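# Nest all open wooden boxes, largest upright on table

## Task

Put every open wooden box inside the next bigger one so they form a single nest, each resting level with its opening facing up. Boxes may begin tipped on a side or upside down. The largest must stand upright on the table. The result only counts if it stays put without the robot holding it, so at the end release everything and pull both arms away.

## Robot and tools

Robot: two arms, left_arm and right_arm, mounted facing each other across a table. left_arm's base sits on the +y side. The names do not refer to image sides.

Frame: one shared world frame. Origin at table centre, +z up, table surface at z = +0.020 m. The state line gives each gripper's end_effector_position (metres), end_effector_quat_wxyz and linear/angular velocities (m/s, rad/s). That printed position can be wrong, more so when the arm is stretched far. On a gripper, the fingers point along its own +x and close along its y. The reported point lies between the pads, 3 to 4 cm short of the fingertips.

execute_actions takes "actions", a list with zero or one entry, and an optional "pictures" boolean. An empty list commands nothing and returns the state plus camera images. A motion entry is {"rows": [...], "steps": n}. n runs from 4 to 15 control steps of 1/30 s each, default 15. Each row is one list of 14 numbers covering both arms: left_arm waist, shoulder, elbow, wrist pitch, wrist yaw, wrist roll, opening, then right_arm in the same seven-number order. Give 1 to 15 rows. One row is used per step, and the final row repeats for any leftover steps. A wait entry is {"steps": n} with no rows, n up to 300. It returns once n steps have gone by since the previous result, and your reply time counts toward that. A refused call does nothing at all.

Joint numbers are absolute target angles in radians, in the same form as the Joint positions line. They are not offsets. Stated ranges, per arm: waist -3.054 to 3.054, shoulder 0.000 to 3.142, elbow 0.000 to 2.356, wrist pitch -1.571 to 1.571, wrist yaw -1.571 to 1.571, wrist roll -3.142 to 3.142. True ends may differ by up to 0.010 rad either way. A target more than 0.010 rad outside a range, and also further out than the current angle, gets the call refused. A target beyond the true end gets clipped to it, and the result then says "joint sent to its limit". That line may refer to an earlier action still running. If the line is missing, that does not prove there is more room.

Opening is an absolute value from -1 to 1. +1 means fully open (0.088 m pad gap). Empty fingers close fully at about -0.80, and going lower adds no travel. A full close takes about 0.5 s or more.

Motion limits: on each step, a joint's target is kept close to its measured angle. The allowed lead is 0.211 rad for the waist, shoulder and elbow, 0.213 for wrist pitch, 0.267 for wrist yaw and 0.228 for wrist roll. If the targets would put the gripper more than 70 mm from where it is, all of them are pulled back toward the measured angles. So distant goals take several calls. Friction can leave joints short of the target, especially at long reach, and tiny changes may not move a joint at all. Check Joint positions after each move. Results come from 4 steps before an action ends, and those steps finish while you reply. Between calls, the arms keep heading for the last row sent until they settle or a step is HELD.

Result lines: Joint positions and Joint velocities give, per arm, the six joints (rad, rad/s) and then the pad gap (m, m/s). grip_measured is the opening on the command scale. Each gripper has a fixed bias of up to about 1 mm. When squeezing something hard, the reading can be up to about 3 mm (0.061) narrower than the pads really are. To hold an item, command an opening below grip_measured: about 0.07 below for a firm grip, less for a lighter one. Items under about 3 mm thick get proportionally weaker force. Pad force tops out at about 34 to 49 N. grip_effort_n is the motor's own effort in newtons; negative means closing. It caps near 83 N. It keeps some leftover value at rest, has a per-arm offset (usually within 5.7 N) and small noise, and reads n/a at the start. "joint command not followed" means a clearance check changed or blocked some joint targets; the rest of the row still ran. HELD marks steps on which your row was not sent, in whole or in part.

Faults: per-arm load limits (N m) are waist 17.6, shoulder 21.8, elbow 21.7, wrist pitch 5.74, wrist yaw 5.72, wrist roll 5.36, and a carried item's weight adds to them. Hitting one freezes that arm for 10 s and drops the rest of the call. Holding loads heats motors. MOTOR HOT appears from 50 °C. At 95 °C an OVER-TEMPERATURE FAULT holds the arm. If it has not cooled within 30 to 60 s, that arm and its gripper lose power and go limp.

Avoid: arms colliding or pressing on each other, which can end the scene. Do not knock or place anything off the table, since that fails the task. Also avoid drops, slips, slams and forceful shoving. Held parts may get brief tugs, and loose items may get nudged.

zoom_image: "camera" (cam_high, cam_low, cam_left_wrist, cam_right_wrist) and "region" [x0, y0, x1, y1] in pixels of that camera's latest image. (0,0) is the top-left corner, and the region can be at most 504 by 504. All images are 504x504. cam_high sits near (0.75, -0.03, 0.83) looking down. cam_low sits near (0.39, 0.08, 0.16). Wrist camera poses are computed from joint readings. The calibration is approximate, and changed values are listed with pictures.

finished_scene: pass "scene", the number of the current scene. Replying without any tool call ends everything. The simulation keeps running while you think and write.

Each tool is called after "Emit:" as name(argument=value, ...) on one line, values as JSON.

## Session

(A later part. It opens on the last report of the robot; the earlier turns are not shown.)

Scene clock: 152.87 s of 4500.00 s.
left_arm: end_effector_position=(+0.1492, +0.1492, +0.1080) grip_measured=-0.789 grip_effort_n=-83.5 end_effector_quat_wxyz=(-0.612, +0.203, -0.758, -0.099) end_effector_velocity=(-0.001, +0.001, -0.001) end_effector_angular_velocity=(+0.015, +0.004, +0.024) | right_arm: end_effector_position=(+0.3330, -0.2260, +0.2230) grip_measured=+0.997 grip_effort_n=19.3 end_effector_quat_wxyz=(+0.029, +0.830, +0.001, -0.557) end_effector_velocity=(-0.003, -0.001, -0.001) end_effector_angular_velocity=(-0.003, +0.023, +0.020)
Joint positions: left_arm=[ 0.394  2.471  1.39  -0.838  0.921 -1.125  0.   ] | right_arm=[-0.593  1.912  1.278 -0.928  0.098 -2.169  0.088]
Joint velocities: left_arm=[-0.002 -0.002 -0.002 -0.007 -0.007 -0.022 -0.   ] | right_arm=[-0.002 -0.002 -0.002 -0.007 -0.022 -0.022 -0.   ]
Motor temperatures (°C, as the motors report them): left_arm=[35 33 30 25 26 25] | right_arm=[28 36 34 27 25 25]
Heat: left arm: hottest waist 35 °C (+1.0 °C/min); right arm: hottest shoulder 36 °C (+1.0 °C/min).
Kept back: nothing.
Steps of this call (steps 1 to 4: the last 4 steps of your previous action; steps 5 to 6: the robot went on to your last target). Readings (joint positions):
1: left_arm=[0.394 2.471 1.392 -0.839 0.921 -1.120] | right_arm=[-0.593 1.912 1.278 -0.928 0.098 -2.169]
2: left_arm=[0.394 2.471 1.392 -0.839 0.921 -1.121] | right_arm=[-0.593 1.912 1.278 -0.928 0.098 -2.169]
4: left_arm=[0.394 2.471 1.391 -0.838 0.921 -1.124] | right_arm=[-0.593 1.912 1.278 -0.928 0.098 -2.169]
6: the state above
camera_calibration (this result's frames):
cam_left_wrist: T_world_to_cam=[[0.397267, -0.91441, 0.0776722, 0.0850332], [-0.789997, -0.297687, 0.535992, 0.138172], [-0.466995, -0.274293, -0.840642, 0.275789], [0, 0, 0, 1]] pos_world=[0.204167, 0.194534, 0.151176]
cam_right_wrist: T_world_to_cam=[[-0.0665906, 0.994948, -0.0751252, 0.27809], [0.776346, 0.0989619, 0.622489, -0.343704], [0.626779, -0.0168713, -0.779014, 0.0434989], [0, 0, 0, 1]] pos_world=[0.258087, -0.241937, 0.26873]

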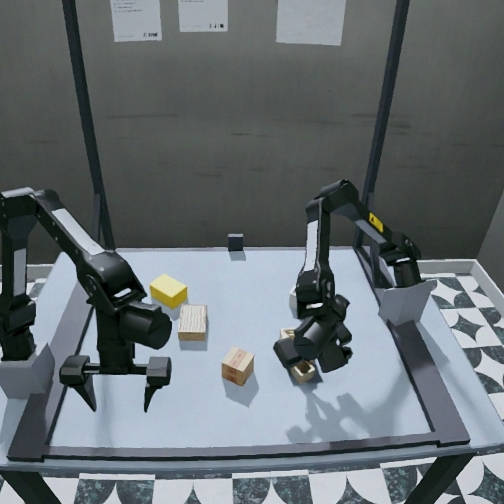

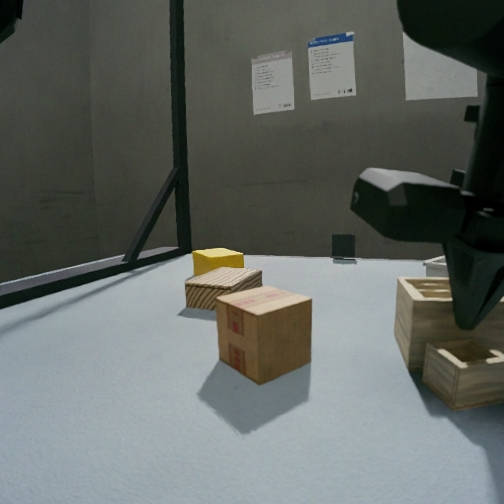

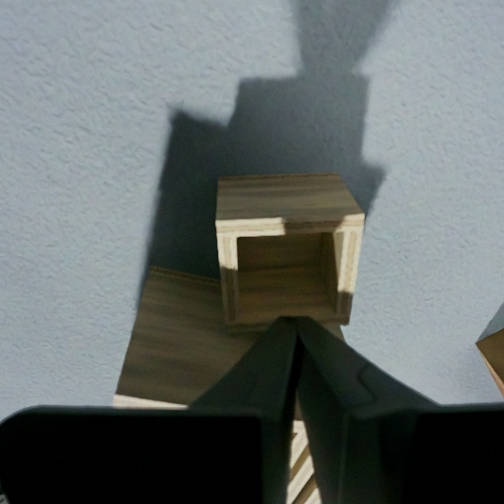

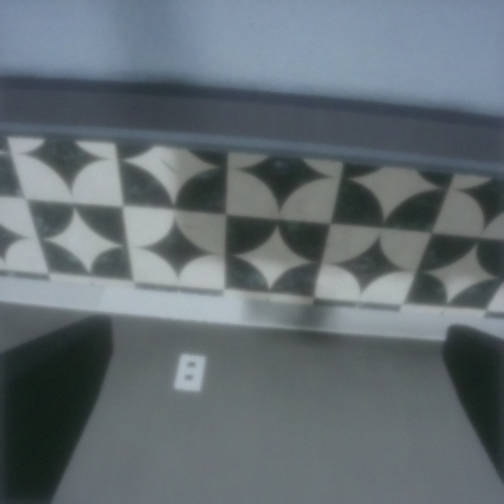

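Emit:
execute_actions(actions=[{"rows":[[0.385,2.49,1.385,-0.79,0.925,-1.135,-0.9,-0.593,1.912,1.278,-0.928,0.098,-2.169,1],[0.37,2.52,1.385,-0.77,0.93,-1.15,-0.9,-0.593,1.912,1.278,-0.928,0.098,-2.169,1]],"steps":15}])

Emit:
execute_actions(actions=[{"steps":6}], pictures=true)

Scene clock: 153.47 s of 4500.00 s.
left_arm: end_effector_position=(+0.1536, +0.1485, +0.0909) grip_measured=-0.789 grip_effort_n=-83.5 end_effector_quat_wxyz=(-0.613, +0.198, -0.759, -0.097) end_effector_velocity=(+0.003, -0.004, +0.001) end_effector_angular_velocity=(-0.011, -0.024, -0.007) | right_arm: end_effector_position=(+0.3330, -0.2260, +0.2230) grip_measured=+0.997 grip_effort_n=19.3 end_effector_quat_wxyz=(+0.029, +0.830, +0.001, -0.557) end_effector_velocity=(-0.001, -0.002, -0.000) end_effector_angular_velocity=(-0.004, +0.010, +0.004)
Joint positions: left_arm=[ 0.369  2.509  1.388 -0.776  0.925 -1.145  0.   ] | right_arm=[-0.593  1.912  1.278 -0.928  0.098 -2.169  0.088]
Joint velocities: left_arm=[-0.002 -0.007 -0.002  0.037 -0.007 -0.022 -0.   ] | right_arm=[-0.002 -0.002 -0.002 -0.007 -0.007 -0.007  0.   ]
Motor temperatures (°C, as the motors report them): left_arm=[35 33 30 25 26 25] | right_arm=[28 36 34 27 25 25]
Heat: left arm: hottest waist 35 °C (+1.0 °C/min); right arm: hottest shoulder 36 °C (+1.0 °C/min).
Steps of this call (steps 1 to 7: the robot went on to your last target; steps 8 to 18: the first 11 steps of this action). Readings (joint positions):
8: left_arm=[0.394 2.471 1.390 -0.833 0.921 -1.128] | right_arm=[-0.593 1.912 1.278 -0.928 0.098 -2.169]
9: left_arm=[0.392 2.474 1.389 -0.821 0.922 -1.131] | right_arm=[-0.593 1.912 1.278 -0.928 0.098 -2.169]
11: left_arm=[0.386 2.484 1.389 -0.795 0.925 -1.137] | right_arm=[-0.593 1.912 1.278 -0.928 0.098 -2.169]
15: left_arm=[0.371 2.505 1.388 -0.781 0.925 -1.144] | right_arm=[-0.593 1.912 1.278 -0.928 0.098 -2.169]
18: the state above

Scene clock: 153.67 s of 4500.00 s.
left_arm: end_effector_position=(+0.1539, +0.1481, +0.0908) grip_measured=-0.789 grip_effort_n=-83.5 end_effector_quat_wxyz=(-0.613, +0.198, -0.759, -0.096) end_effector_velocity=(+0.001, +0.001, -0.002) end_effector_angular_velocity=(+0.009, -0.002, +0.018) | right_arm: end_effector_position=(+0.3330, -0.2260, +0.2230) grip_measured=+0.997 grip_effort_n=19.3 end_effector_quat_wxyz=(+0.029, +0.830, +0.001, -0.557) end_effector_velocity=(+0.000, -0.003, +0.000) end_effector_angular_velocity=(-0.006, -0.003, -0.012)
Joint positions: left_arm=[ 0.369  2.509  1.388 -0.773  0.926 -1.147  0.   ] | right_arm=[-0.593  1.912  1.278 -0.928  0.098 -2.169  0.088]
Joint velocities: left_arm=[-0.002  0.002 -0.002  0.007 -0.007 -0.022 -0.   ] | right_arm=[-0.002 -0.002 -0.002 -0.007  0.007  0.007 -0.   ]
Motor temperatures (°C, as the motors report them): left_arm=[35 33 30 25 26 25] | right_arm=[28 36 34 27 25 25]
Heat: left arm: hottest waist 35 °C (+1.0 °C/min); right arm: hottest shoulder 36 °C (+1.0 °C/min).
Kept back: nothing.
Steps of this call (steps 1 to 4: the last 4 steps of your previous action; steps 5 to 6: the robot went on to your last target). Readings (joint positions):
1: left_arm=[0.369 2.509 1.388 -0.774 0.926 -1.146] | right_arm=[-0.593 1.912 1.278 -0.928 0.098 -2.169]
2: left_arm=[0.369 2.509 1.388 -0.774 0.926 -1.146] | right_arm=[-0.593 1.912 1.278 -0.928 0.098 -2.169]
4: left_arm=[0.369 2.509 1.388 -0.773 0.926 -1.146] | right_arm=[-0.593 1.912 1.278 -0.928 0.098 -2.169]
6: the state above
camera_calibration (this result's frames):
cam_left_wrist: T_world_to_cam=[[0.385637, -0.919511, 0.0760495, 0.0862319], [-0.794361, -0.288959, 0.534316, 0.150331], [-0.469334, -0.266463, -0.841857, 0.262604], [0, 0, 0, 1]] pos_world=[0.209411, 0.192705, 0.134193]
cam_right_wrist: T_world_to_cam=[[-0.0665906, 0.994948, -0.0751252, 0.27809], [0.776346, 0.0989619, 0.622489, -0.343704], [0.626779, -0.0168713, -0.779014, 0.0434989], [0, 0, 0, 1]] pos_world=[0.258087, -0.241937, 0.26873]

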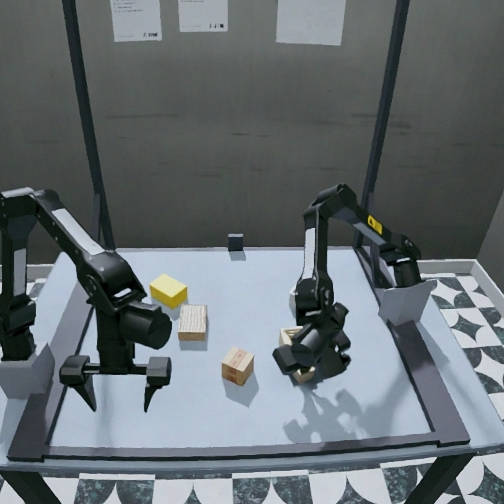

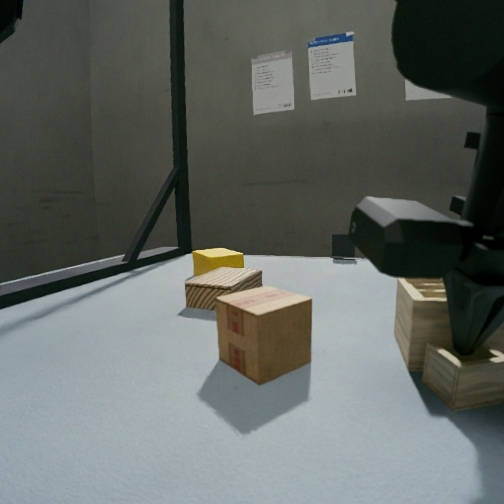

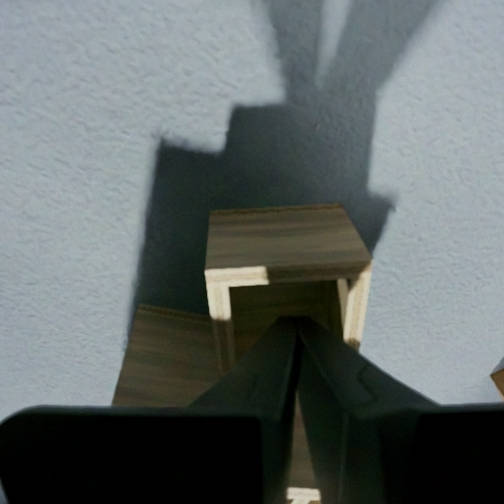

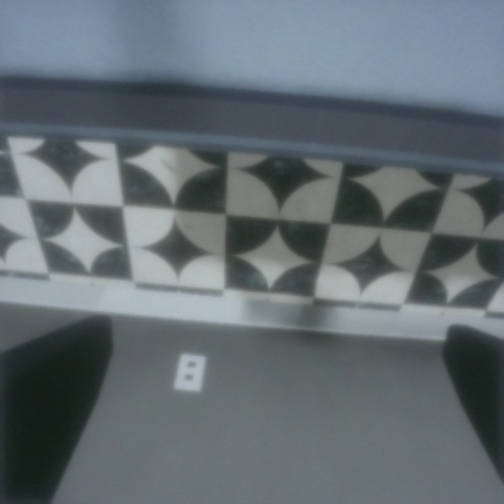

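Emit:
execute_actions(actions=[{"rows":[[0.35,2.545,1.385,-0.73,0.93,-1.17,-0.9,-0.593,1.912,1.278,-0.928,0.098,-2.169,1]],"steps":12}])

Emit:
execute_actions(actions=[{"rows":[[0.35,2.545,1.385,-0.73,0.93,-1.17,-0.6,-0.593,1.912,1.278,-0.928,0.098,-2.169,1],[0.35,2.545,1.385,-0.73,0.93,-1.17,-0.4,-0.593,1.912,1.278,-0.928,0.098,-2.169,1],[0.35,2.545,1.385,-0.73,0.93,-1.17,-0.1,-0.593,1.912,1.278,-0.928,0.098,-2.169,1]],"steps":15}], pictures=true)

Scene clock: 154.13 s of 4500.00 s.
left_arm: end_effector_position=(+0.1555, +0.1480, +0.0793) grip_measured=-0.789 grip_effort_n=-83.5 end_effector_quat_wxyz=(-0.613, +0.194, -0.759, -0.099) end_effector_velocity=(-0.003, +0.001, -0.015) end_effector_angular_velocity=(+0.033, +0.010, +0.013) | right_arm: end_effector_position=(+0.3330, -0.2260, +0.2230) grip_measured=+0.997 grip_effort_n=19.3 end_effector_quat_wxyz=(+0.029, +0.830, +0.001, -0.557) end_effector_velocity=(+0.002, -0.000, +0.001) end_effector_angular_velocity=(+0.000, -0.010, +0.005)
Joint positions: left_arm=[ 0.35   2.533  1.388 -0.737  0.926 -1.165  0.   ] | right_arm=[-0.593  1.912  1.278 -0.928  0.098 -2.169  0.088]
Joint velocities: left_arm=[-0.032  0.022 -0.002  0.022 -0.007 -0.037  0.   ] | right_arm=[-0.002 -0.002 -0.002  0.007  0.007 -0.007 -0.   ]
Motor temperatures (°C, as the motors report them): left_arm=[35 33 30 25 26 25] | right_arm=[28 36 34 27 25 25]
Heat: left arm: hottest waist 35 °C (+1.0 °C/min); right arm: hottest shoulder 36 °C (+1.0 °C/min).
Steps of this call (steps 1 to 6: the robot went on to your last target; steps 7 to 14: the first 8 steps of this action). Readings (joint positions):
7: left_arm=[0.369 2.511 1.388 -0.769 0.926 -1.150] | right_arm=[-0.593 1.912 1.278 -0.928 0.098 -2.169]
8: left_arm=[0.367 2.514 1.388 -0.758 0.926 -1.154] | right_arm=[-0.593 1.912 1.278 -0.928 0.098 -2.169]
10: left_arm=[0.360 2.522 1.388 -0.746 0.926 -1.159] | right_arm=[-0.593 1.912 1.278 -0.928 0.098 -2.169]
14: the state above

Scene clock: 154.63 s of 4500.00 s.
left_arm: end_effector_position=(+0.1560, +0.1475, +0.0789) grip_measured=-0.459 grip_effort_n=83.0 end_effector_quat_wxyz=(-0.614, +0.194, -0.759, -0.097) end_effector_velocity=(-0.003, -0.001, +0.001) end_effector_angular_velocity=(-0.001, +0.008, +0.007) | right_arm: end_effector_position=(+0.3330, -0.2260, +0.2230) grip_measured=+0.997 grip_effort_n=19.3 end_effector_quat_wxyz=(+0.029, +0.830, +0.001, -0.557) end_effector_velocity=(-0.002, +0.000, -0.001) end_effector_angular_velocity=(-0.006, +0.010, +0.009)
Joint positions: left_arm=[ 0.35   2.534  1.388 -0.732  0.927 -1.167  0.017] | right_arm=[-0.593  1.912  1.278 -0.928  0.098 -2.169  0.088]
Joint velocities: left_arm=[-0.002 -0.007 -0.002 -0.007  0.007 -0.007 -0.   ] | right_arm=[ 0.002  0.002  0.002 -0.007 -0.007 -0.007 -0.   ]
Motor temperatures (°C, as the motors report them): left_arm=[35 33 30 25 26 25] | right_arm=[28 36 34 27 25 25]
Heat: left arm: hottest waist 35 °C (+1.0 °C/min); right arm: hottest shoulder 36 °C (+1.0 °C/min).
Steps of this call (steps 1 to 4: the last 4 steps of your previous action; steps 5 to 15: the first 11 steps of this action). Readings (joint positions):
5: left_arm=[0.350 2.534 1.388 -0.733 0.926 -1.166] | right_arm=[-0.593 1.912 1.278 -0.928 0.098 -2.169]
6: left_arm=[0.350 2.534 1.388 -0.733 0.926 -1.166] | right_arm=[-0.593 1.912 1.278 -0.928 0.098 -2.169]
8: left_arm=[0.350 2.534 1.388 -0.732 0.926 -1.166] | right_arm=[-0.593 1.912 1.278 -0.928 0.098 -2.169]
12: left_arm=[0.350 2.534 1.388 -0.732 0.927 -1.167] | right_arm=[-0.593 1.912 1.278 -0.928 0.098 -2.169]
15: the state above
camera_calibration (this result's frames):
cam_left_wrist: T_world_to_cam=[[0.381331, -0.921795, 0.0698668, 0.0872348], [-0.795849, -0.288897, 0.532131, 0.158538], [-0.470331, -0.258522, -0.843774, 0.252499], [0, 0, 0, 1]] pos_world=[0.211665, 0.19149, 0.122594]
cam_right_wrist: T_world_to_cam=[[-0.0665906, 0.994948, -0.0751252, 0.27809], [0.776346, 0.0989619, 0.622489, -0.343704], [0.626779, -0.0168713, -0.779014, 0.0434989], [0, 0, 0, 1]] pos_world=[0.258087, -0.241937, 0.26873]

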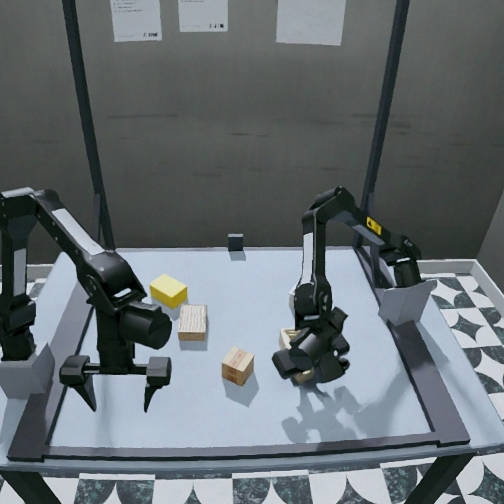

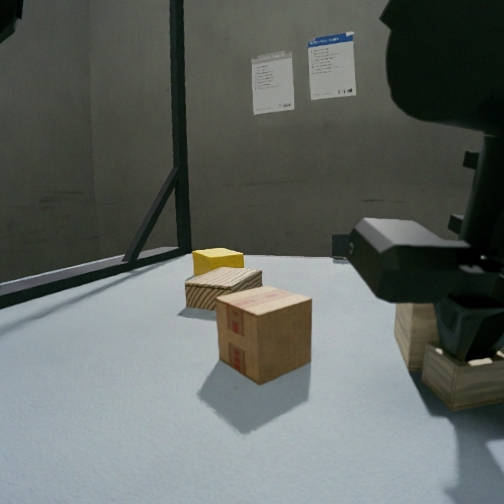

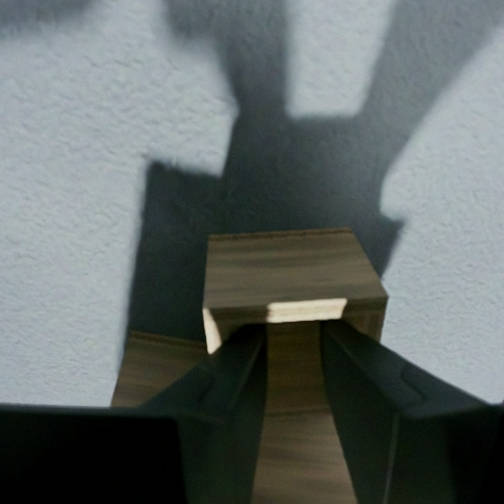

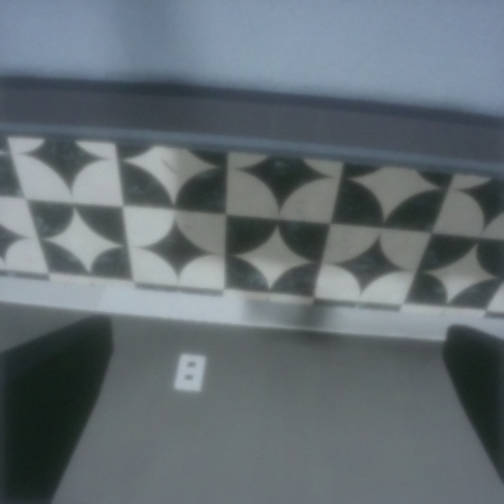

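Emit:
execute_actions(actions=[{"rows":[[0.36,2.52,1.385,-0.75,0.93,-1.16,0.1,-0.593,1.912,1.278,-0.928,0.098,-2.169,1],[0.375,2.495,1.385,-0.77,0.93,-1.15,0.1,-0.593,1.912,1.278,-0.928,0.098,-2.169,1],[0.39,2.47,1.385,-0.79,0.925,-1.14,0.1,-0.593,1.912,1.278,-0.928,0.098,-2.169,1],[0.405,2.445,1.385,-0.81,0.92,-1.13,0.1,-0.593,1.912,1.278,-0.928,0.098,-2.169,1],[0.42,2.42,1.385,-0.83,0.915,-1.12,0.1,-0.593,1.912,1.278,-0.928,0.098,-2.169,1],[0.435,2.39,1.385,-0.85,0.91,-1.11,0.1,-0.593,1.912,1.278,-0.928,0.098,-2.169,1],[0.45,2.36,1.385,-0.87,0.905,-1.09,0.1,-0.593,1.912,1.278,-0.928,0.098,-2.169,1],[0.46,2.33,1.385,-0.89,0.90,-1.07,0.1,-0.593,1.912,1.278,-0.928,0.098,-2.169,1],[0.47,2.30,1.385,-0.91,0.895,-1.05,0.1,-0.593,1.912,1.278,-0.928,0.098,-2.169,1],[0.475,2.27,1.385,-0.93,0.89,-1.02,0.1,-0.593,1.912,1.278,-0.928,0.098,-2.169,1]],"steps":15}])

Emit:
execute_actions(actions=[{"rows":[[0.43,2.22,1.36,-0.97,0.87,-0.93,0.1,-0.593,1.912,1.278,-0.928,0.098,-2.169,1],[0.375,2.225,1.35,-1.0,0.85,-0.9,0.1,-0.593,1.912,1.278,-0.928,0.098,-2.169,1]],"steps":15}])

Emit:
execute_actions(actions=[{"steps":6}], pictures=true)

Scene clock: 155.57 s of 4500.00 s.
left_arm: end_effector_position=(+0.1467, +0.1432, +0.1489) grip_measured=-0.459 grip_effort_n=83.0 end_effector_quat_wxyz=(-0.635, +0.206, -0.743, -0.056) end_effector_velocity=(-0.075, -0.050, +0.320) end_effector_angular_velocity=(-0.411, -0.409, -0.307) | right_arm: end_effector_position=(+0.3330, -0.2260, +0.2230) grip_measured=+0.997 grip_effort_n=18.8 end_effector_quat_wxyz=(+0.029, +0.830, +0.001, -0.557) end_effector_velocity=(+0.002, +0.000, +0.001) end_effector_angular_velocity=(+0.015, +0.002, -0.011)
Joint positions: left_arm=[ 0.447  2.365  1.384 -0.876  0.903 -1.073  0.017] | right_arm=[-0.593  1.912  1.278 -0.928  0.098 -2.169  0.088]
Joint velocities: left_arm=[ 0.354 -0.842 -0.002 -0.491 -0.022  0.374 -0.   ] | right_arm=[-0.007 -0.002 -0.002  0.007 -0.007  0.007 -0.   ]
Motor temperatures (°C, as the motors report them): left_arm=[36 33 30 25 26 25] | right_arm=[28 36 34 27 25 25]
Heat: left arm: hottest waist 36 °C (+2.0 °C/min); right arm: hottest shoulder 36 °C (+1.0 °C/min).
Steps of this call (steps 1 to 4: the last 4 steps of your previous action; steps 5 to 15: the robot went on to your last target; steps 16 to 17: nothing new was sent; steps 18 to 28: the first 11 steps of this action). Readings (joint positions):
18: left_arm=[0.350 2.534 1.388 -0.732 0.927 -1.167] | right_arm=[-0.593 1.912 1.278 -0.928 0.098 -2.169]
19: left_arm=[0.350 2.534 1.388 -0.736 0.927 -1.166] | right_arm=[-0.593 1.912 1.278 -0.928 0.098 -2.169]
21: left_arm=[0.357 2.524 1.387 -0.761 0.927 -1.157] | right_arm=[-0.593 1.912 1.278 -0.928 0.098 -2.169]
25: left_arm=[0.404 2.453 1.384 -0.824 0.914 -1.120] | right_arm=[-0.593 1.912 1.278 -0.928 0.098 -2.169]
28: the state above

Scene clock: 156.07 s of 4500.00 s.
left_arm: end_effector_position=(+0.0997, +0.1381, +0.1566) grip_measured=-0.459 grip_effort_n=83.0 end_effector_quat_wxyz=(-0.655, +0.108, -0.747, -0.017) end_effector_velocity=(+0.003, +0.012, +0.006) end_effector_angular_velocity=(+0.039, -0.048, -0.030) | right_arm: end_effector_position=(+0.3330, -0.2260, +0.2230) grip_measured=+0.997 grip_effort_n=19.8 end_effector_quat_wxyz=(+0.029, +0.830, +0.001, -0.557) end_effector_velocity=(+0.000, +0.001, +0.000) end_effector_angular_velocity=(+0.013, +0.002, -0.006)
Joint positions: left_arm=[ 0.371  2.242  1.357 -0.993  0.857 -0.911  0.017] | right_arm=[-0.593  1.912  1.278 -0.928  0.098 -2.169  0.088]
Joint velocities: left_arm=[ 0.017 -0.027 -0.017 -0.022 -0.066  0.051  0.   ] | right_arm=[-0.002 -0.002 -0.002  0.007 -0.007  0.007 -0.   ]
Motor temperatures (°C, as the motors report them): left_arm=[36 33 30 25 26 25] | right_arm=[28 36 34 27 25 25]
Heat: left arm: hottest waist 36 °C (+1.0 °C/min); right arm: hottest shoulder 36 °C (+1.0 °C/min).
Steps of this call (steps 1 to 4: the last 4 steps of your previous action; steps 5 to 15: the first 11 steps of this action). Readings (joint positions):
5: left_arm=[0.470 2.281 1.387 -0.917 0.896 -1.025] | right_arm=[-0.593 1.912 1.278 -0.928 0.098 -2.169]
6: left_arm=[0.464 2.274 1.383 -0.932 0.885 -0.998] | right_arm=[-0.593 1.912 1.278 -0.928 0.098 -2.169]
8: left_arm=[0.434 2.260 1.370 -0.965 0.871 -0.958] | right_arm=[-0.593 1.912 1.278 -0.928 0.098 -2.169]
12: left_arm=[0.376 2.246 1.360 -0.987 0.862 -0.921] | right_arm=[-0.593 1.912 1.278 -0.928 0.098 -2.169]
15: the state above

Scene clock: 156.27 s of 4500.00 s.
left_arm: end_effector_position=(+0.0994, +0.1390, +0.1571) grip_measured=-0.459 grip_effort_n=83.0 end_effector_quat_wxyz=(-0.656, +0.106, -0.747, -0.016) end_effector_velocity=(-0.005, +0.001, +0.001) end_effector_angular_velocity=(+0.004, +0.014, +0.002) | right_arm: end_effector_position=(+0.3330, -0.2260, +0.2230) grip_measured=+0.997 grip_effort_n=19.3 end_effector_quat_wxyz=(+0.029, +0.830, +0.001, -0.557) end_effector_velocity=(-0.004, -0.004, -0.001) end_effector_angular_velocity=(-0.018, +0.018, +0.005)
Joint positions: left_arm=[ 0.372  2.24   1.356 -0.997  0.854 -0.904  0.017] | right_arm=[-0.593  1.912  1.278 -0.928  0.098 -2.169  0.088]
Joint velocities: left_arm=[-0.002 -0.007 -0.002 -0.022  0.007  0.007 -0.   ] | right_arm=[ 0.002 -0.002 -0.002 -0.022 -0.007 -0.007 -0.   ]
Motor temperatures (°C, as the motors report them): left_arm=[36 33 30 25 26 25] | right_arm=[28 36 34 27 25 25]
Heat: left arm: hottest waist 36 °C (+1.0 °C/min); right arm: hottest shoulder 36 °C (+1.0 °C/min).
Kept back: nothing.
Steps of this call (steps 1 to 4: the last 4 steps of your previous action; steps 5 to 6: the robot went on to your last target). Readings (joint positions):
1: left_arm=[0.371 2.241 1.356 -0.994 0.856 -0.909] | right_arm=[-0.593 1.912 1.278 -0.928 0.098 -2.169]
2: left_arm=[0.372 2.241 1.356 -0.995 0.856 -0.908] | right_arm=[-0.593 1.912 1.278 -0.928 0.098 -2.169]
4: left_arm=[0.372 2.240 1.356 -0.996 0.855 -0.906] | right_arm=[-0.593 1.912 1.278 -0.928 0.098 -2.169]
6: the state above
camera_calibration (this result's frames):
cam_left_wrist: T_world_to_cam=[[0.14564, -0.98514, 0.0910449, 0.124404], [-0.887053, -0.0892777, 0.452953, 0.0632156], [-0.438093, -0.146729, -0.886874, 0.277749], [0, 0, 0, 1]] pos_world=[0.159637, 0.168953, 0.206368]
cam_right_wrist: T_world_to_cam=[[-0.0665906, 0.994948, -0.0751252, 0.27809], [0.776346, 0.0989619, 0.622489, -0.343704], [0.626779, -0.0168713, -0.779014, 0.0434989], [0, 0, 0, 1]] pos_world=[0.258087, -0.241937, 0.26873]

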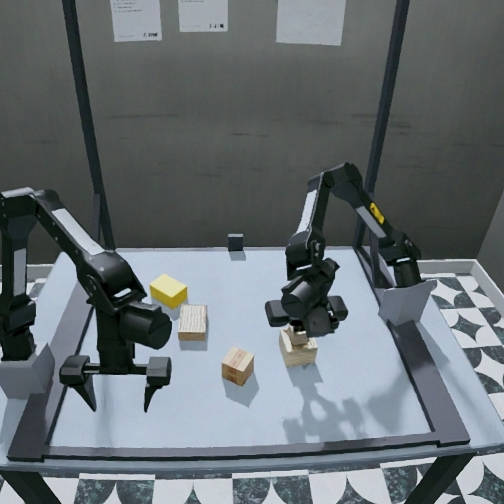

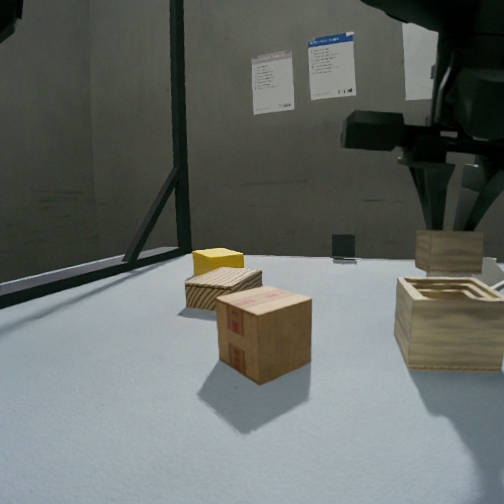

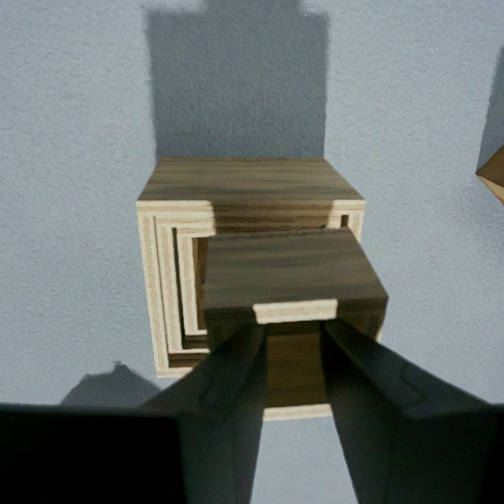

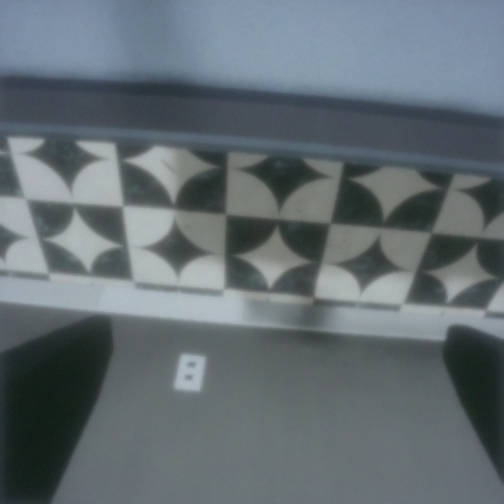

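Emit:
execute_actions(actions=[{"rows":[[0.36,2.25,1.356,-1.085,0.85,-0.865,0.1,-0.593,1.912,1.278,-0.928,0.098,-2.169,1]],"steps":15}])

Emit:
execute_actions(actions=[{"steps":6}], pictures=true)

Emit:
zoom_image(camera="cam_left_wrist", region=[130, 150, 420, 350])

Scene clock: 156.80 s of 4500.00 s.
left_arm: end_effector_position=(+0.0864, +0.1468, +0.1547) grip_measured=-0.459 grip_effort_n=83.0 end_effector_quat_wxyz=(-0.641, +0.094, -0.761, -0.039) end_effector_velocity=(-0.008, +0.005, -0.001) end_effector_angular_velocity=(+0.027, +0.038, +0.041) | right_arm: end_effector_position=(+0.3330, -0.2260, +0.2230) grip_measured=+0.997 grip_effort_n=19.8 end_effector_quat_wxyz=(+0.029, +0.830, +0.001, -0.557) end_effector_velocity=(-0.001, -0.006, -0.002) end_effector_angular_velocity=(-0.022, +0.008, -0.017)
Joint positions: left_arm=[ 0.36   2.24   1.355 -1.079  0.854 -0.87   0.017] | right_arm=[-0.593  1.912  1.278 -0.928  0.098 -2.169  0.088]
Joint velocities: left_arm=[-0.002  0.002 -0.002 -0.051  0.007 -0.007  0.   ] | right_arm=[-0.002  0.002 -0.002 -0.022  0.007  0.007 -0.   ]
Motor temperatures (°C, as the motors report them): left_arm=[36 33 30 25 26 25] | right_arm=[28 36 34 27 25 25]
Heat: left arm: hottest waist 36 °C (+1.0 °C/min); right arm: hottest shoulder 36 °C (+1.0 °C/min).
Steps of this call (steps 1 to 5: the robot went on to your last target; steps 6 to 16: the first 11 steps of this action). Readings (joint positions):
6: left_arm=[0.372 2.239 1.355 -1.005 0.854 -0.899] | right_arm=[-0.593 1.912 1.278 -0.928 0.098 -2.169]
7: left_arm=[0.371 2.239 1.355 -1.024 0.854 -0.891] | right_arm=[-0.593 1.912 1.278 -0.928 0.098 -2.169]
9: left_arm=[0.367 2.239 1.355 -1.053 0.854 -0.882] | right_arm=[-0.593 1.912 1.278 -0.928 0.098 -2.169]
13: left_arm=[0.360 2.239 1.355 -1.073 0.854 -0.873] | right_arm=[-0.593 1.912 1.278 -0.928 0.098 -2.169]
16: the state above

Scene clock: 157.00 s of 4500.00 s.
left_arm: end_effector_position=(+0.0860, +0.1472, +0.1547) grip_measured=-0.459 grip_effort_n=83.0 end_effector_quat_wxyz=(-0.640, +0.093, -0.761, -0.040) end_effector_velocity=(-0.001, +0.000, +0.000) end_effector_angular_velocity=(+0.010, -0.002, +0.006) | right_arm: end_effector_position=(+0.3330, -0.2260, +0.2230) grip_measured=+0.997 grip_effort_n=19.3 end_effector_quat_wxyz=(+0.029, +0.830, +0.001, -0.557) end_effector_velocity=(-0.002, +0.002, +0.001) end_effector_angular_velocity=(+0.024, +0.012, -0.002)
Joint positions: left_arm=[ 0.36   2.24   1.355 -1.082  0.854 -0.869  0.017] | right_arm=[-0.593  1.912  1.278 -0.928  0.098 -2.169  0.088]
Joint velocities: left_arm=[-0.002 -0.002  0.002 -0.007 -0.007 -0.007  0.   ] | right_arm=[-0.002 -0.007 -0.002  0.007 -0.022  0.007 -0.   ]
Motor temperatures (°C, as the motors report them): left_arm=[36 33 30 25 26 25] | right_arm=[28 36 34 27 25 25]
Heat: left arm: hottest waist 36 °C (+1.0 °C/min); right arm: hottest shoulder 36 °C (+1.0 °C/min).
Kept back: nothing.
Steps of this call (steps 1 to 4: the last 4 steps of your previous action; steps 5 to 6: the robot went on to your last target). Readings (joint positions):
1: left_arm=[0.360 2.240 1.355 -1.080 0.854 -0.870] | right_arm=[-0.593 1.912 1.278 -0.928 0.098 -2.169]
2: left_arm=[0.360 2.240 1.355 -1.080 0.854 -0.869] | right_arm=[-0.593 1.912 1.278 -0.928 0.098 -2.169]
4: left_arm=[0.360 2.240 1.355 -1.082 0.854 -0.869] | right_arm=[-0.593 1.912 1.278 -0.928 0.098 -2.169]
6: the state above
camera_calibration (this result's frames):
cam_left_wrist: T_world_to_cam=[[0.158139, -0.98674, 0.0365553, 0.142313], [-0.863435, -0.120227, 0.489924, 0.0499327], [-0.479032, -0.109039, -0.870999, 0.266385], [0, 0, 0, 1]] pos_world=[0.148215, 0.175475, 0.202355]
cam_right_wrist: T_world_to_cam=[[-0.0665906, 0.994948, -0.0751252, 0.27809], [0.776346, 0.0989619, 0.622489, -0.343704], [0.626779, -0.0168713, -0.779014, 0.0434989], [0, 0, 0, 1]] pos_world=[0.258087, -0.241937, 0.26873]

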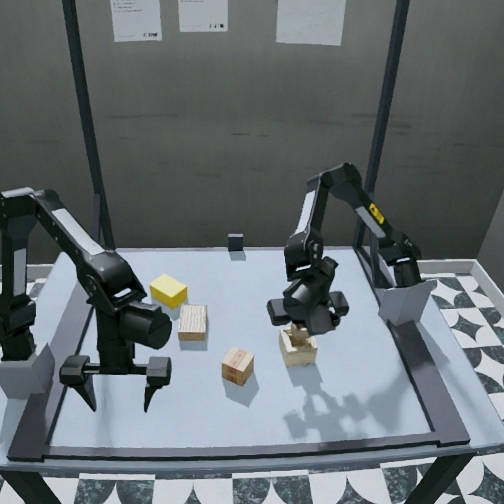

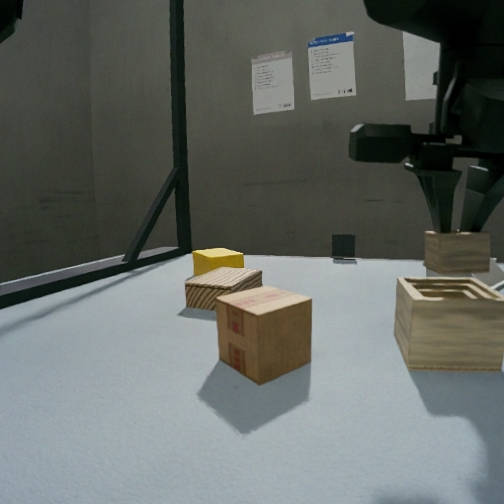

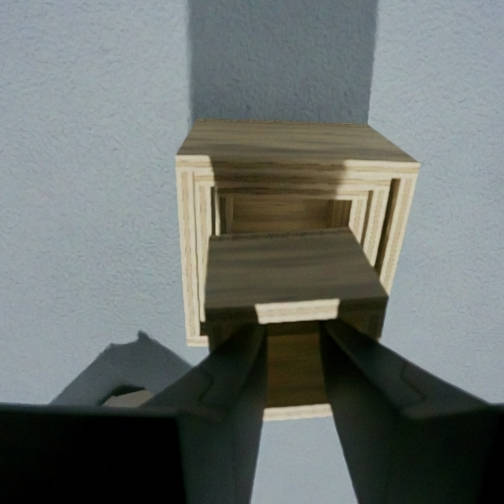

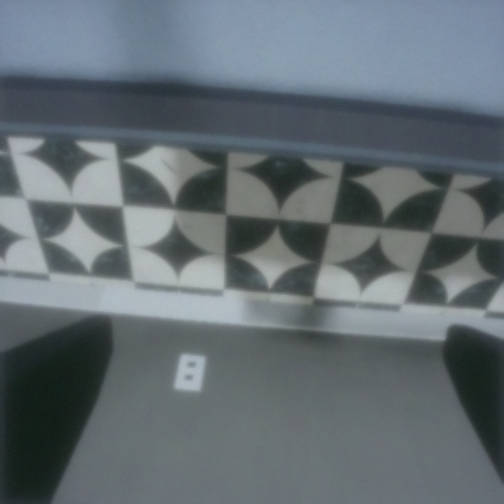

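Region (130, 150, 420, 350) of cam_left_wrist's 504x504 image, scaled by 1.738, with more detail than that image has; it fills the top 348 rows of this view, and the rest is white.

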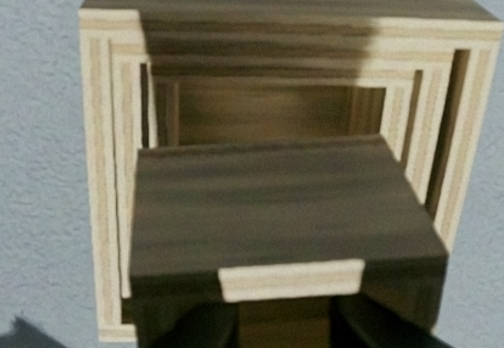

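Emit:
execute_actions(actions=[{"rows":[[0.378,2.30,1.388,-1.075,0.895,-0.78,0.1,-0.593,1.912,1.278,-0.928,0.098,-2.169,1]],"steps":15}])

Emit:
execute_actions(actions=[{"steps":6}], pictures=true)

Emit:
zoom_image(camera="cam_left_wrist", region=[130, 150, 420, 350])

Scene clock: 157.60 s of 4500.00 s.
left_arm: end_effector_position=(+0.0947, +0.1452, +0.1502) grip_measured=-0.459 grip_effort_n=83.0 end_effector_quat_wxyz=(-0.631, +0.084, -0.771, -0.009) end_effector_velocity=(+0.001, -0.011, +0.005) end_effector_angular_velocity=(-0.036, -0.008, -0.030) | right_arm: end_effector_position=(+0.3330, -0.2260, +0.2230) grip_measured=+0.997 grip_effort_n=18.8 end_effector_quat_wxyz=(+0.029, +0.830, +0.001, -0.557) end_effector_velocity=(-0.003, -0.000, +0.000) end_effector_angular_velocity=(+0.007, +0.020, +0.008)
Joint positions: left_arm=[ 0.372  2.288  1.377 -1.077  0.888 -0.788  0.017] | right_arm=[-0.593  1.912  1.278 -0.928  0.098 -2.169  0.088]
Joint velocities: left_arm=[-0.002 -0.002  0.027  0.007  0.022  0.007  0.   ] | right_arm=[-0.002 -0.007 -0.002 -0.007 -0.022 -0.007  0.   ]
Motor temperatures (°C, as the motors report them): left_arm=[36 33 30 25 26 25] | right_arm=[28 36 34 27 25 25]
Heat: left arm: hottest waist 36 °C (+1.0 °C/min); right arm: hottest shoulder 36 °C (+1.0 °C/min).
Steps of this call (steps 1 to 7: the robot went on to your last target; steps 8 to 18: the first 11 steps of this action). Readings (joint positions):
8: left_arm=[0.360 2.244 1.356 -1.084 0.855 -0.859] | right_arm=[-0.593 1.912 1.278 -0.928 0.098 -2.169]
9: left_arm=[0.361 2.251 1.362 -1.085 0.863 -0.840] | right_arm=[-0.593 1.912 1.278 -0.928 0.098 -2.169]
11: left_arm=[0.365 2.268 1.371 -1.078 0.875 -0.815] | right_arm=[-0.593 1.912 1.278 -0.928 0.098 -2.169]
15: left_arm=[0.371 2.287 1.374 -1.078 0.884 -0.794] | right_arm=[-0.593 1.912 1.278 -0.928 0.098 -2.169]
18: the state above

Scene clock: 157.80 s of 4500.00 s.
left_arm: end_effector_position=(+0.0949, +0.1444, +0.1505) grip_measured=-0.459 grip_effort_n=83.0 end_effector_quat_wxyz=(-0.631, +0.084, -0.772, -0.006) end_effector_velocity=(+0.005, +0.005, -0.004) end_effector_angular_velocity=(+0.030, -0.021, -0.010) | right_arm: end_effector_position=(+0.3330, -0.2260, +0.2230) grip_measured=+0.997 grip_effort_n=19.3 end_effector_quat_wxyz=(+0.029, +0.830, +0.001, -0.557) end_effector_velocity=(-0.000, -0.000, -0.001) end_effector_angular_velocity=(+0.004, +0.005, +0.006)
Joint positions: left_arm=[ 0.372  2.289  1.38  -1.077  0.89  -0.784  0.017] | right_arm=[-0.593  1.912  1.278 -0.928  0.098 -2.169  0.088]
Joint velocities: left_arm=[-0.002  0.012  0.002  0.007 -0.037  0.007 -0.   ] | right_arm=[-0.002 -0.002 -0.007  0.007 -0.007 -0.007 -0.   ]
Motor temperatures (°C, as the motors report them): left_arm=[36 33 30 25 26 25] | right_arm=[28 36 34 27 25 25]
Heat: left arm: hottest waist 36 °C (+1.0 °C/min); right arm: hottest shoulder 36 °C (+1.0 °C/min).
Kept back: nothing.
Steps of this call (steps 1 to 4: the last 4 steps of your previous action; steps 5 to 6: the robot went on to your last target). Readings (joint positions):
1: left_arm=[0.372 2.288 1.379 -1.077 0.889 -0.787] | right_arm=[-0.593 1.912 1.278 -0.928 0.098 -2.169]
2: left_arm=[0.372 2.288 1.379 -1.077 0.889 -0.786] | right_arm=[-0.593 1.912 1.278 -0.928 0.098 -2.169]
4: left_arm=[0.372 2.289 1.380 -1.077 0.890 -0.785] | right_arm=[-0.593 1.912 1.278 -0.928 0.098 -2.169]
6: the state above
camera_calibration (this result's frames):
cam_left_wrist: T_world_to_cam=[[0.101127, -0.99209, 0.0743671, 0.138771], [-0.857366, -0.0489868, 0.51237, 0.045074], [-0.504674, -0.115574, -0.855539, 0.267748], [0, 0, 0, 1]] pos_world=[0.159737, 0.170826, 0.195655]
cam_right_wrist: T_world_to_cam=[[-0.0665906, 0.994948, -0.0751252, 0.27809], [0.776346, 0.0989619, 0.622489, -0.343704], [0.626779, -0.0168713, -0.779014, 0.0434989], [0, 0, 0, 1]] pos_world=[0.258087, -0.241937, 0.26873]

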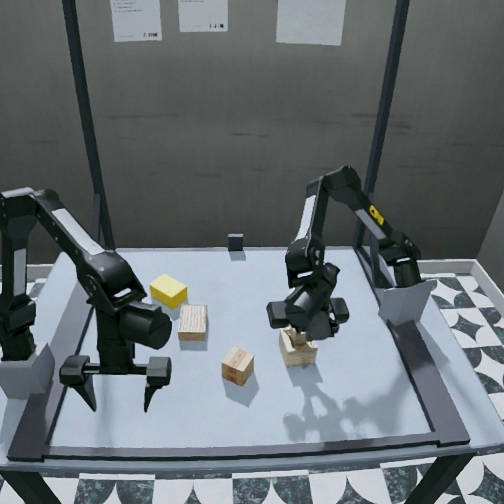

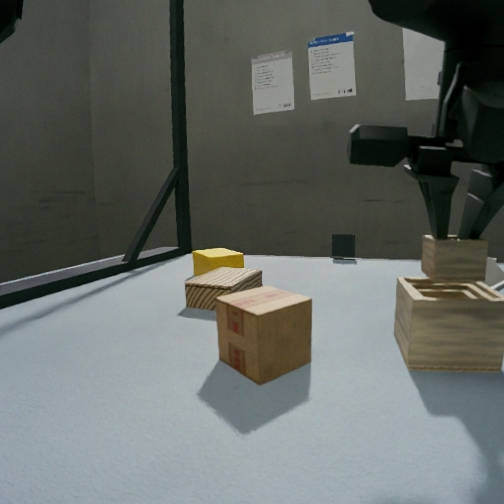

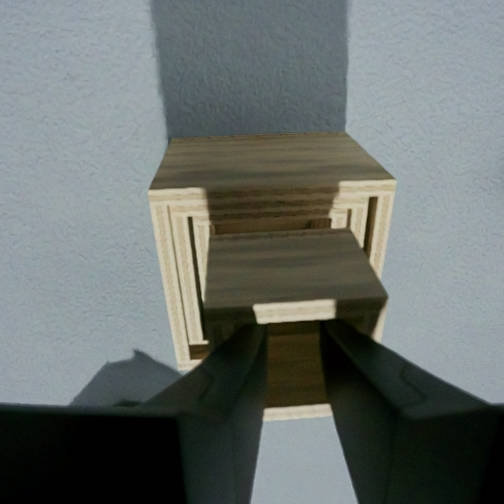

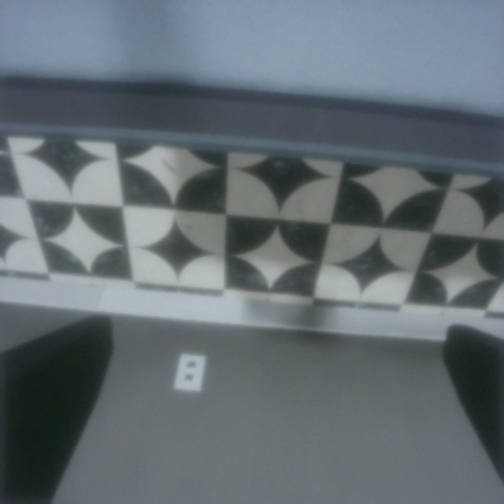

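Region (130, 150, 420, 350) of cam_left_wrist's 504x504 image, scaled by 1.738, with more detail than that image has; it fills the top 348 rows of this view, and the rest is white.

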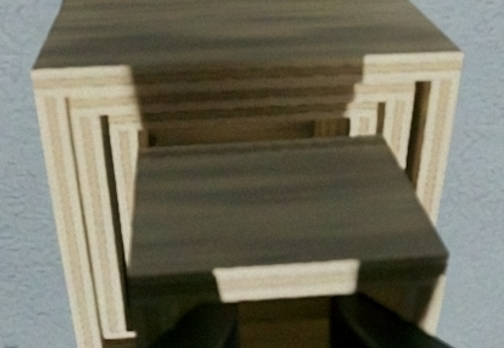

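Emit:
execute_actions(actions=[{"rows":[[0.37,2.295,1.38,-1.108,0.89,-0.785,0.1,-0.593,1.912,1.278,-0.928,0.098,-2.169,1],[0.37,2.295,1.38,-1.108,0.89,-0.785,0.1,-0.593,1.912,1.278,-0.928,0.098,-2.169,1],[0.37,2.295,1.38,-1.108,0.89,-0.785,0.1,-0.593,1.912,1.278,-0.928,0.098,-2.169,1],[0.37,2.295,1.38,-1.108,0.89,-0.785,0.1,-0.593,1.912,1.278,-0.928,0.098,-2.169,1],[0.36,2.31,1.38,-1.105,0.892,-0.79,0.1,-0.593,1.912,1.278,-0.928,0.098,-2.169,1],[0.35,2.325,1.38,-1.10,0.895,-0.80,0.1,-0.593,1.912,1.278,-0.928,0.098,-2.169,1]],"steps":15}])

Emit:
execute_actions(actions=[{"steps":6}], pictures=true)

Emit:
zoom_image(camera="cam_left_wrist", region=[130, 150, 420, 350])

Scene clock: 158.40 s of 4500.00 s.
left_arm: end_effector_position=(+0.0903, +0.1479, +0.1408) grip_measured=-0.459 grip_effort_n=83.0 end_effector_quat_wxyz=(-0.620, +0.080, -0.780, -0.028) end_effector_velocity=(-0.008, +0.008, -0.036) end_effector_angular_velocity=(+0.103, +0.064, +0.036) | right_arm: end_effector_position=(+0.3330, -0.2260, +0.2230) grip_measured=+0.997 grip_effort_n=18.8 end_effector_quat_wxyz=(+0.029, +0.830, +0.001, -0.557) end_effector_velocity=(+0.000, -0.003, +0.000) end_effector_angular_velocity=(-0.012, -0.002, +0.001)
Joint positions: left_arm=[ 0.352  2.311  1.38  -1.098  0.891 -0.793  0.017] | right_arm=[-0.593  1.912  1.278 -0.928  0.098 -2.169  0.088]
Joint velocities: left_arm=[-0.071  0.076 -0.002 -0.007 -0.007 -0.037 -0.   ] | right_arm=[-0.002 -0.002 -0.002 -0.007  0.007 -0.007 -0.   ]
Motor temperatures (°C, as the motors report them): left_arm=[36 33 30 25 26 25] | right_arm=[28 36 34 27 25 25]
Heat: left arm: hottest waist 36 °C (+1.0 °C/min); right arm: hottest shoulder 36 °C (+1.0 °C/min).
Steps of this call (steps 1 to 7: the robot went on to your last target; steps 8 to 18: the first 11 steps of this action). Readings (joint positions):
8: left_arm=[0.372 2.290 1.380 -1.078 0.891 -0.783] | right_arm=[-0.593 1.912 1.278 -0.928 0.098 -2.169]
9: left_arm=[0.372 2.290 1.380 -1.083 0.891 -0.783] | right_arm=[-0.593 1.912 1.278 -0.928 0.098 -2.169]
11: left_arm=[0.372 2.290 1.380 -1.095 0.891 -0.783] | right_arm=[-0.593 1.912 1.278 -0.928 0.098 -2.169]
15: left_arm=[0.363 2.299 1.380 -1.098 0.891 -0.789] | right_arm=[-0.593 1.912 1.278 -0.928 0.098 -2.169]
18: the state above

Scene clock: 158.60 s of 4500.00 s.
left_arm: end_effector_position=(+0.0899, +0.1481, +0.1393) grip_measured=-0.459 grip_effort_n=83.0 end_effector_quat_wxyz=(-0.619, +0.080, -0.781, -0.031) end_effector_velocity=(+0.002, +0.001, -0.000) end_effector_angular_velocity=(+0.014, -0.019, -0.005) | right_arm: end_effector_position=(+0.3330, -0.2260, +0.2230) grip_measured=+0.997 grip_effort_n=20.2 end_effector_quat_wxyz=(+0.029, +0.830, +0.001, -0.557) end_effector_velocity=(-0.002, -0.003, -0.002) end_effector_angular_velocity=(-0.008, +0.013, +0.003)
Joint positions: left_arm=[ 0.349  2.314  1.38  -1.098  0.891 -0.796  0.017] | right_arm=[-0.593  1.912  1.278 -0.928  0.098 -2.169  0.088]
Joint velocities: left_arm=[-0.002 -0.002  0.002  0.007 -0.022 -0.007 -0.   ] | right_arm=[-0.002 -0.002 -0.007 -0.007 -0.007 -0.007 -0.   ]
Motor temperatures (°C, as the motors report them): left_arm=[36 33 30 25 26 25] | right_arm=[28 36 34 27 25 25]
Heat: left arm: hottest waist 36 °C (+1.0 °C/min); right arm: hottest shoulder 36 °C (+1.0 °C/min).
Kept back: nothing.
Steps of this call (steps 1 to 4: the last 4 steps of your previous action; steps 5 to 6: the robot went on to your last target). Readings (joint positions):
1: left_arm=[0.350 2.313 1.380 -1.098 0.891 -0.795] | right_arm=[-0.593 1.912 1.278 -0.928 0.098 -2.169]
2: left_arm=[0.350 2.314 1.380 -1.098 0.891 -0.795] | right_arm=[-0.593 1.912 1.278 -0.928 0.098 -2.169]
4: left_arm=[0.349 2.314 1.380 -1.098 0.891 -0.796] | right_arm=[-0.593 1.912 1.278 -0.928 0.098 -2.169]
6: the state above
camera_calibration (this result's frames):
cam_left_wrist: T_world_to_cam=[[0.125901, -0.991578, 0.0303791, 0.147616], [-0.838313, -0.089967, 0.537715, 0.0475926], [-0.530453, -0.0931661, -0.842579, 0.253341], [0, 0, 0, 1]] pos_world=[0.155698, 0.174257, 0.183385]
cam_right_wrist: T_world_to_cam=[[-0.0665906, 0.994948, -0.0751252, 0.27809], [0.776346, 0.0989619, 0.622489, -0.343704], [0.626779, -0.0168713, -0.779014, 0.0434989], [0, 0, 0, 1]] pos_world=[0.258087, -0.241937, 0.26873]

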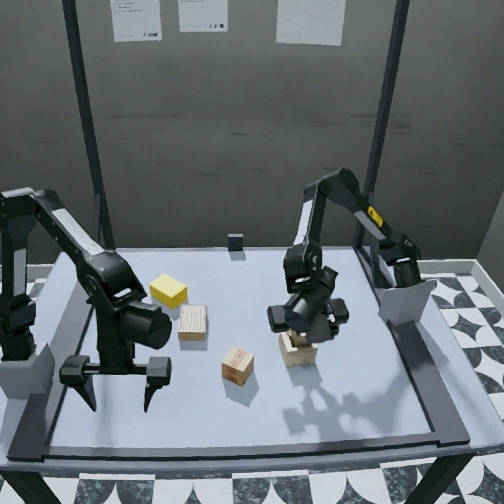

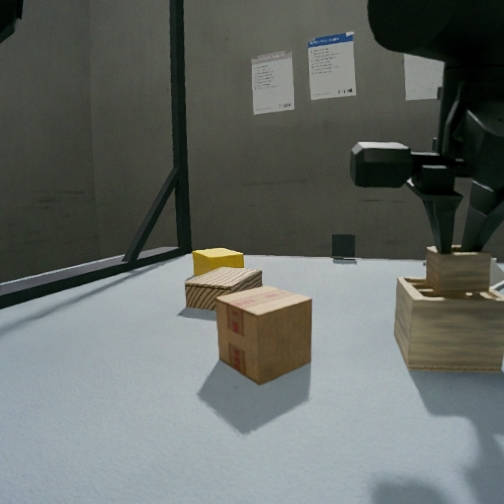

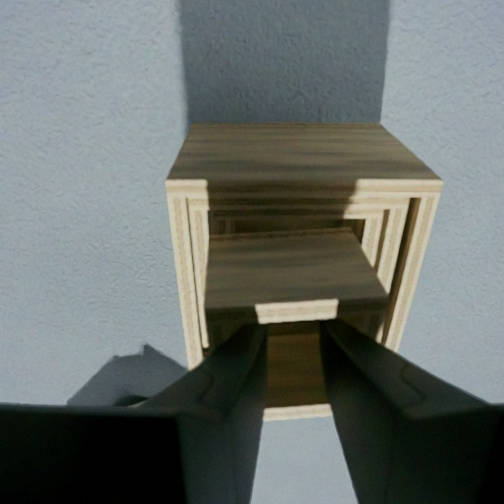

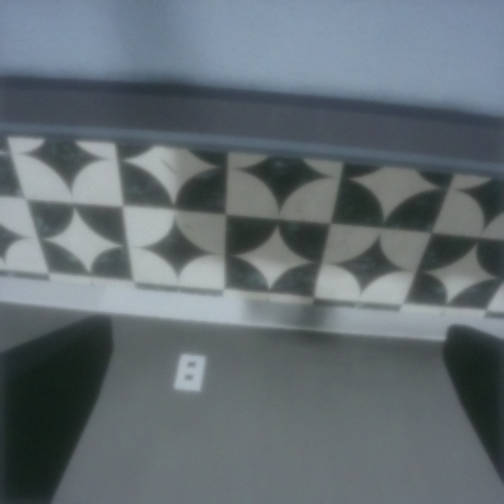

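Region (130, 150, 420, 350) of cam_left_wrist's 504x504 image, scaled by 1.738, with more detail than that image has; it fills the top 348 rows of this view, and the rest is white.

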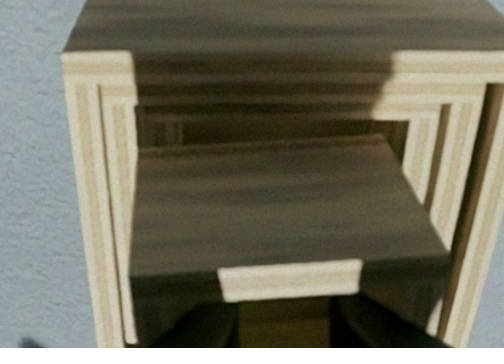

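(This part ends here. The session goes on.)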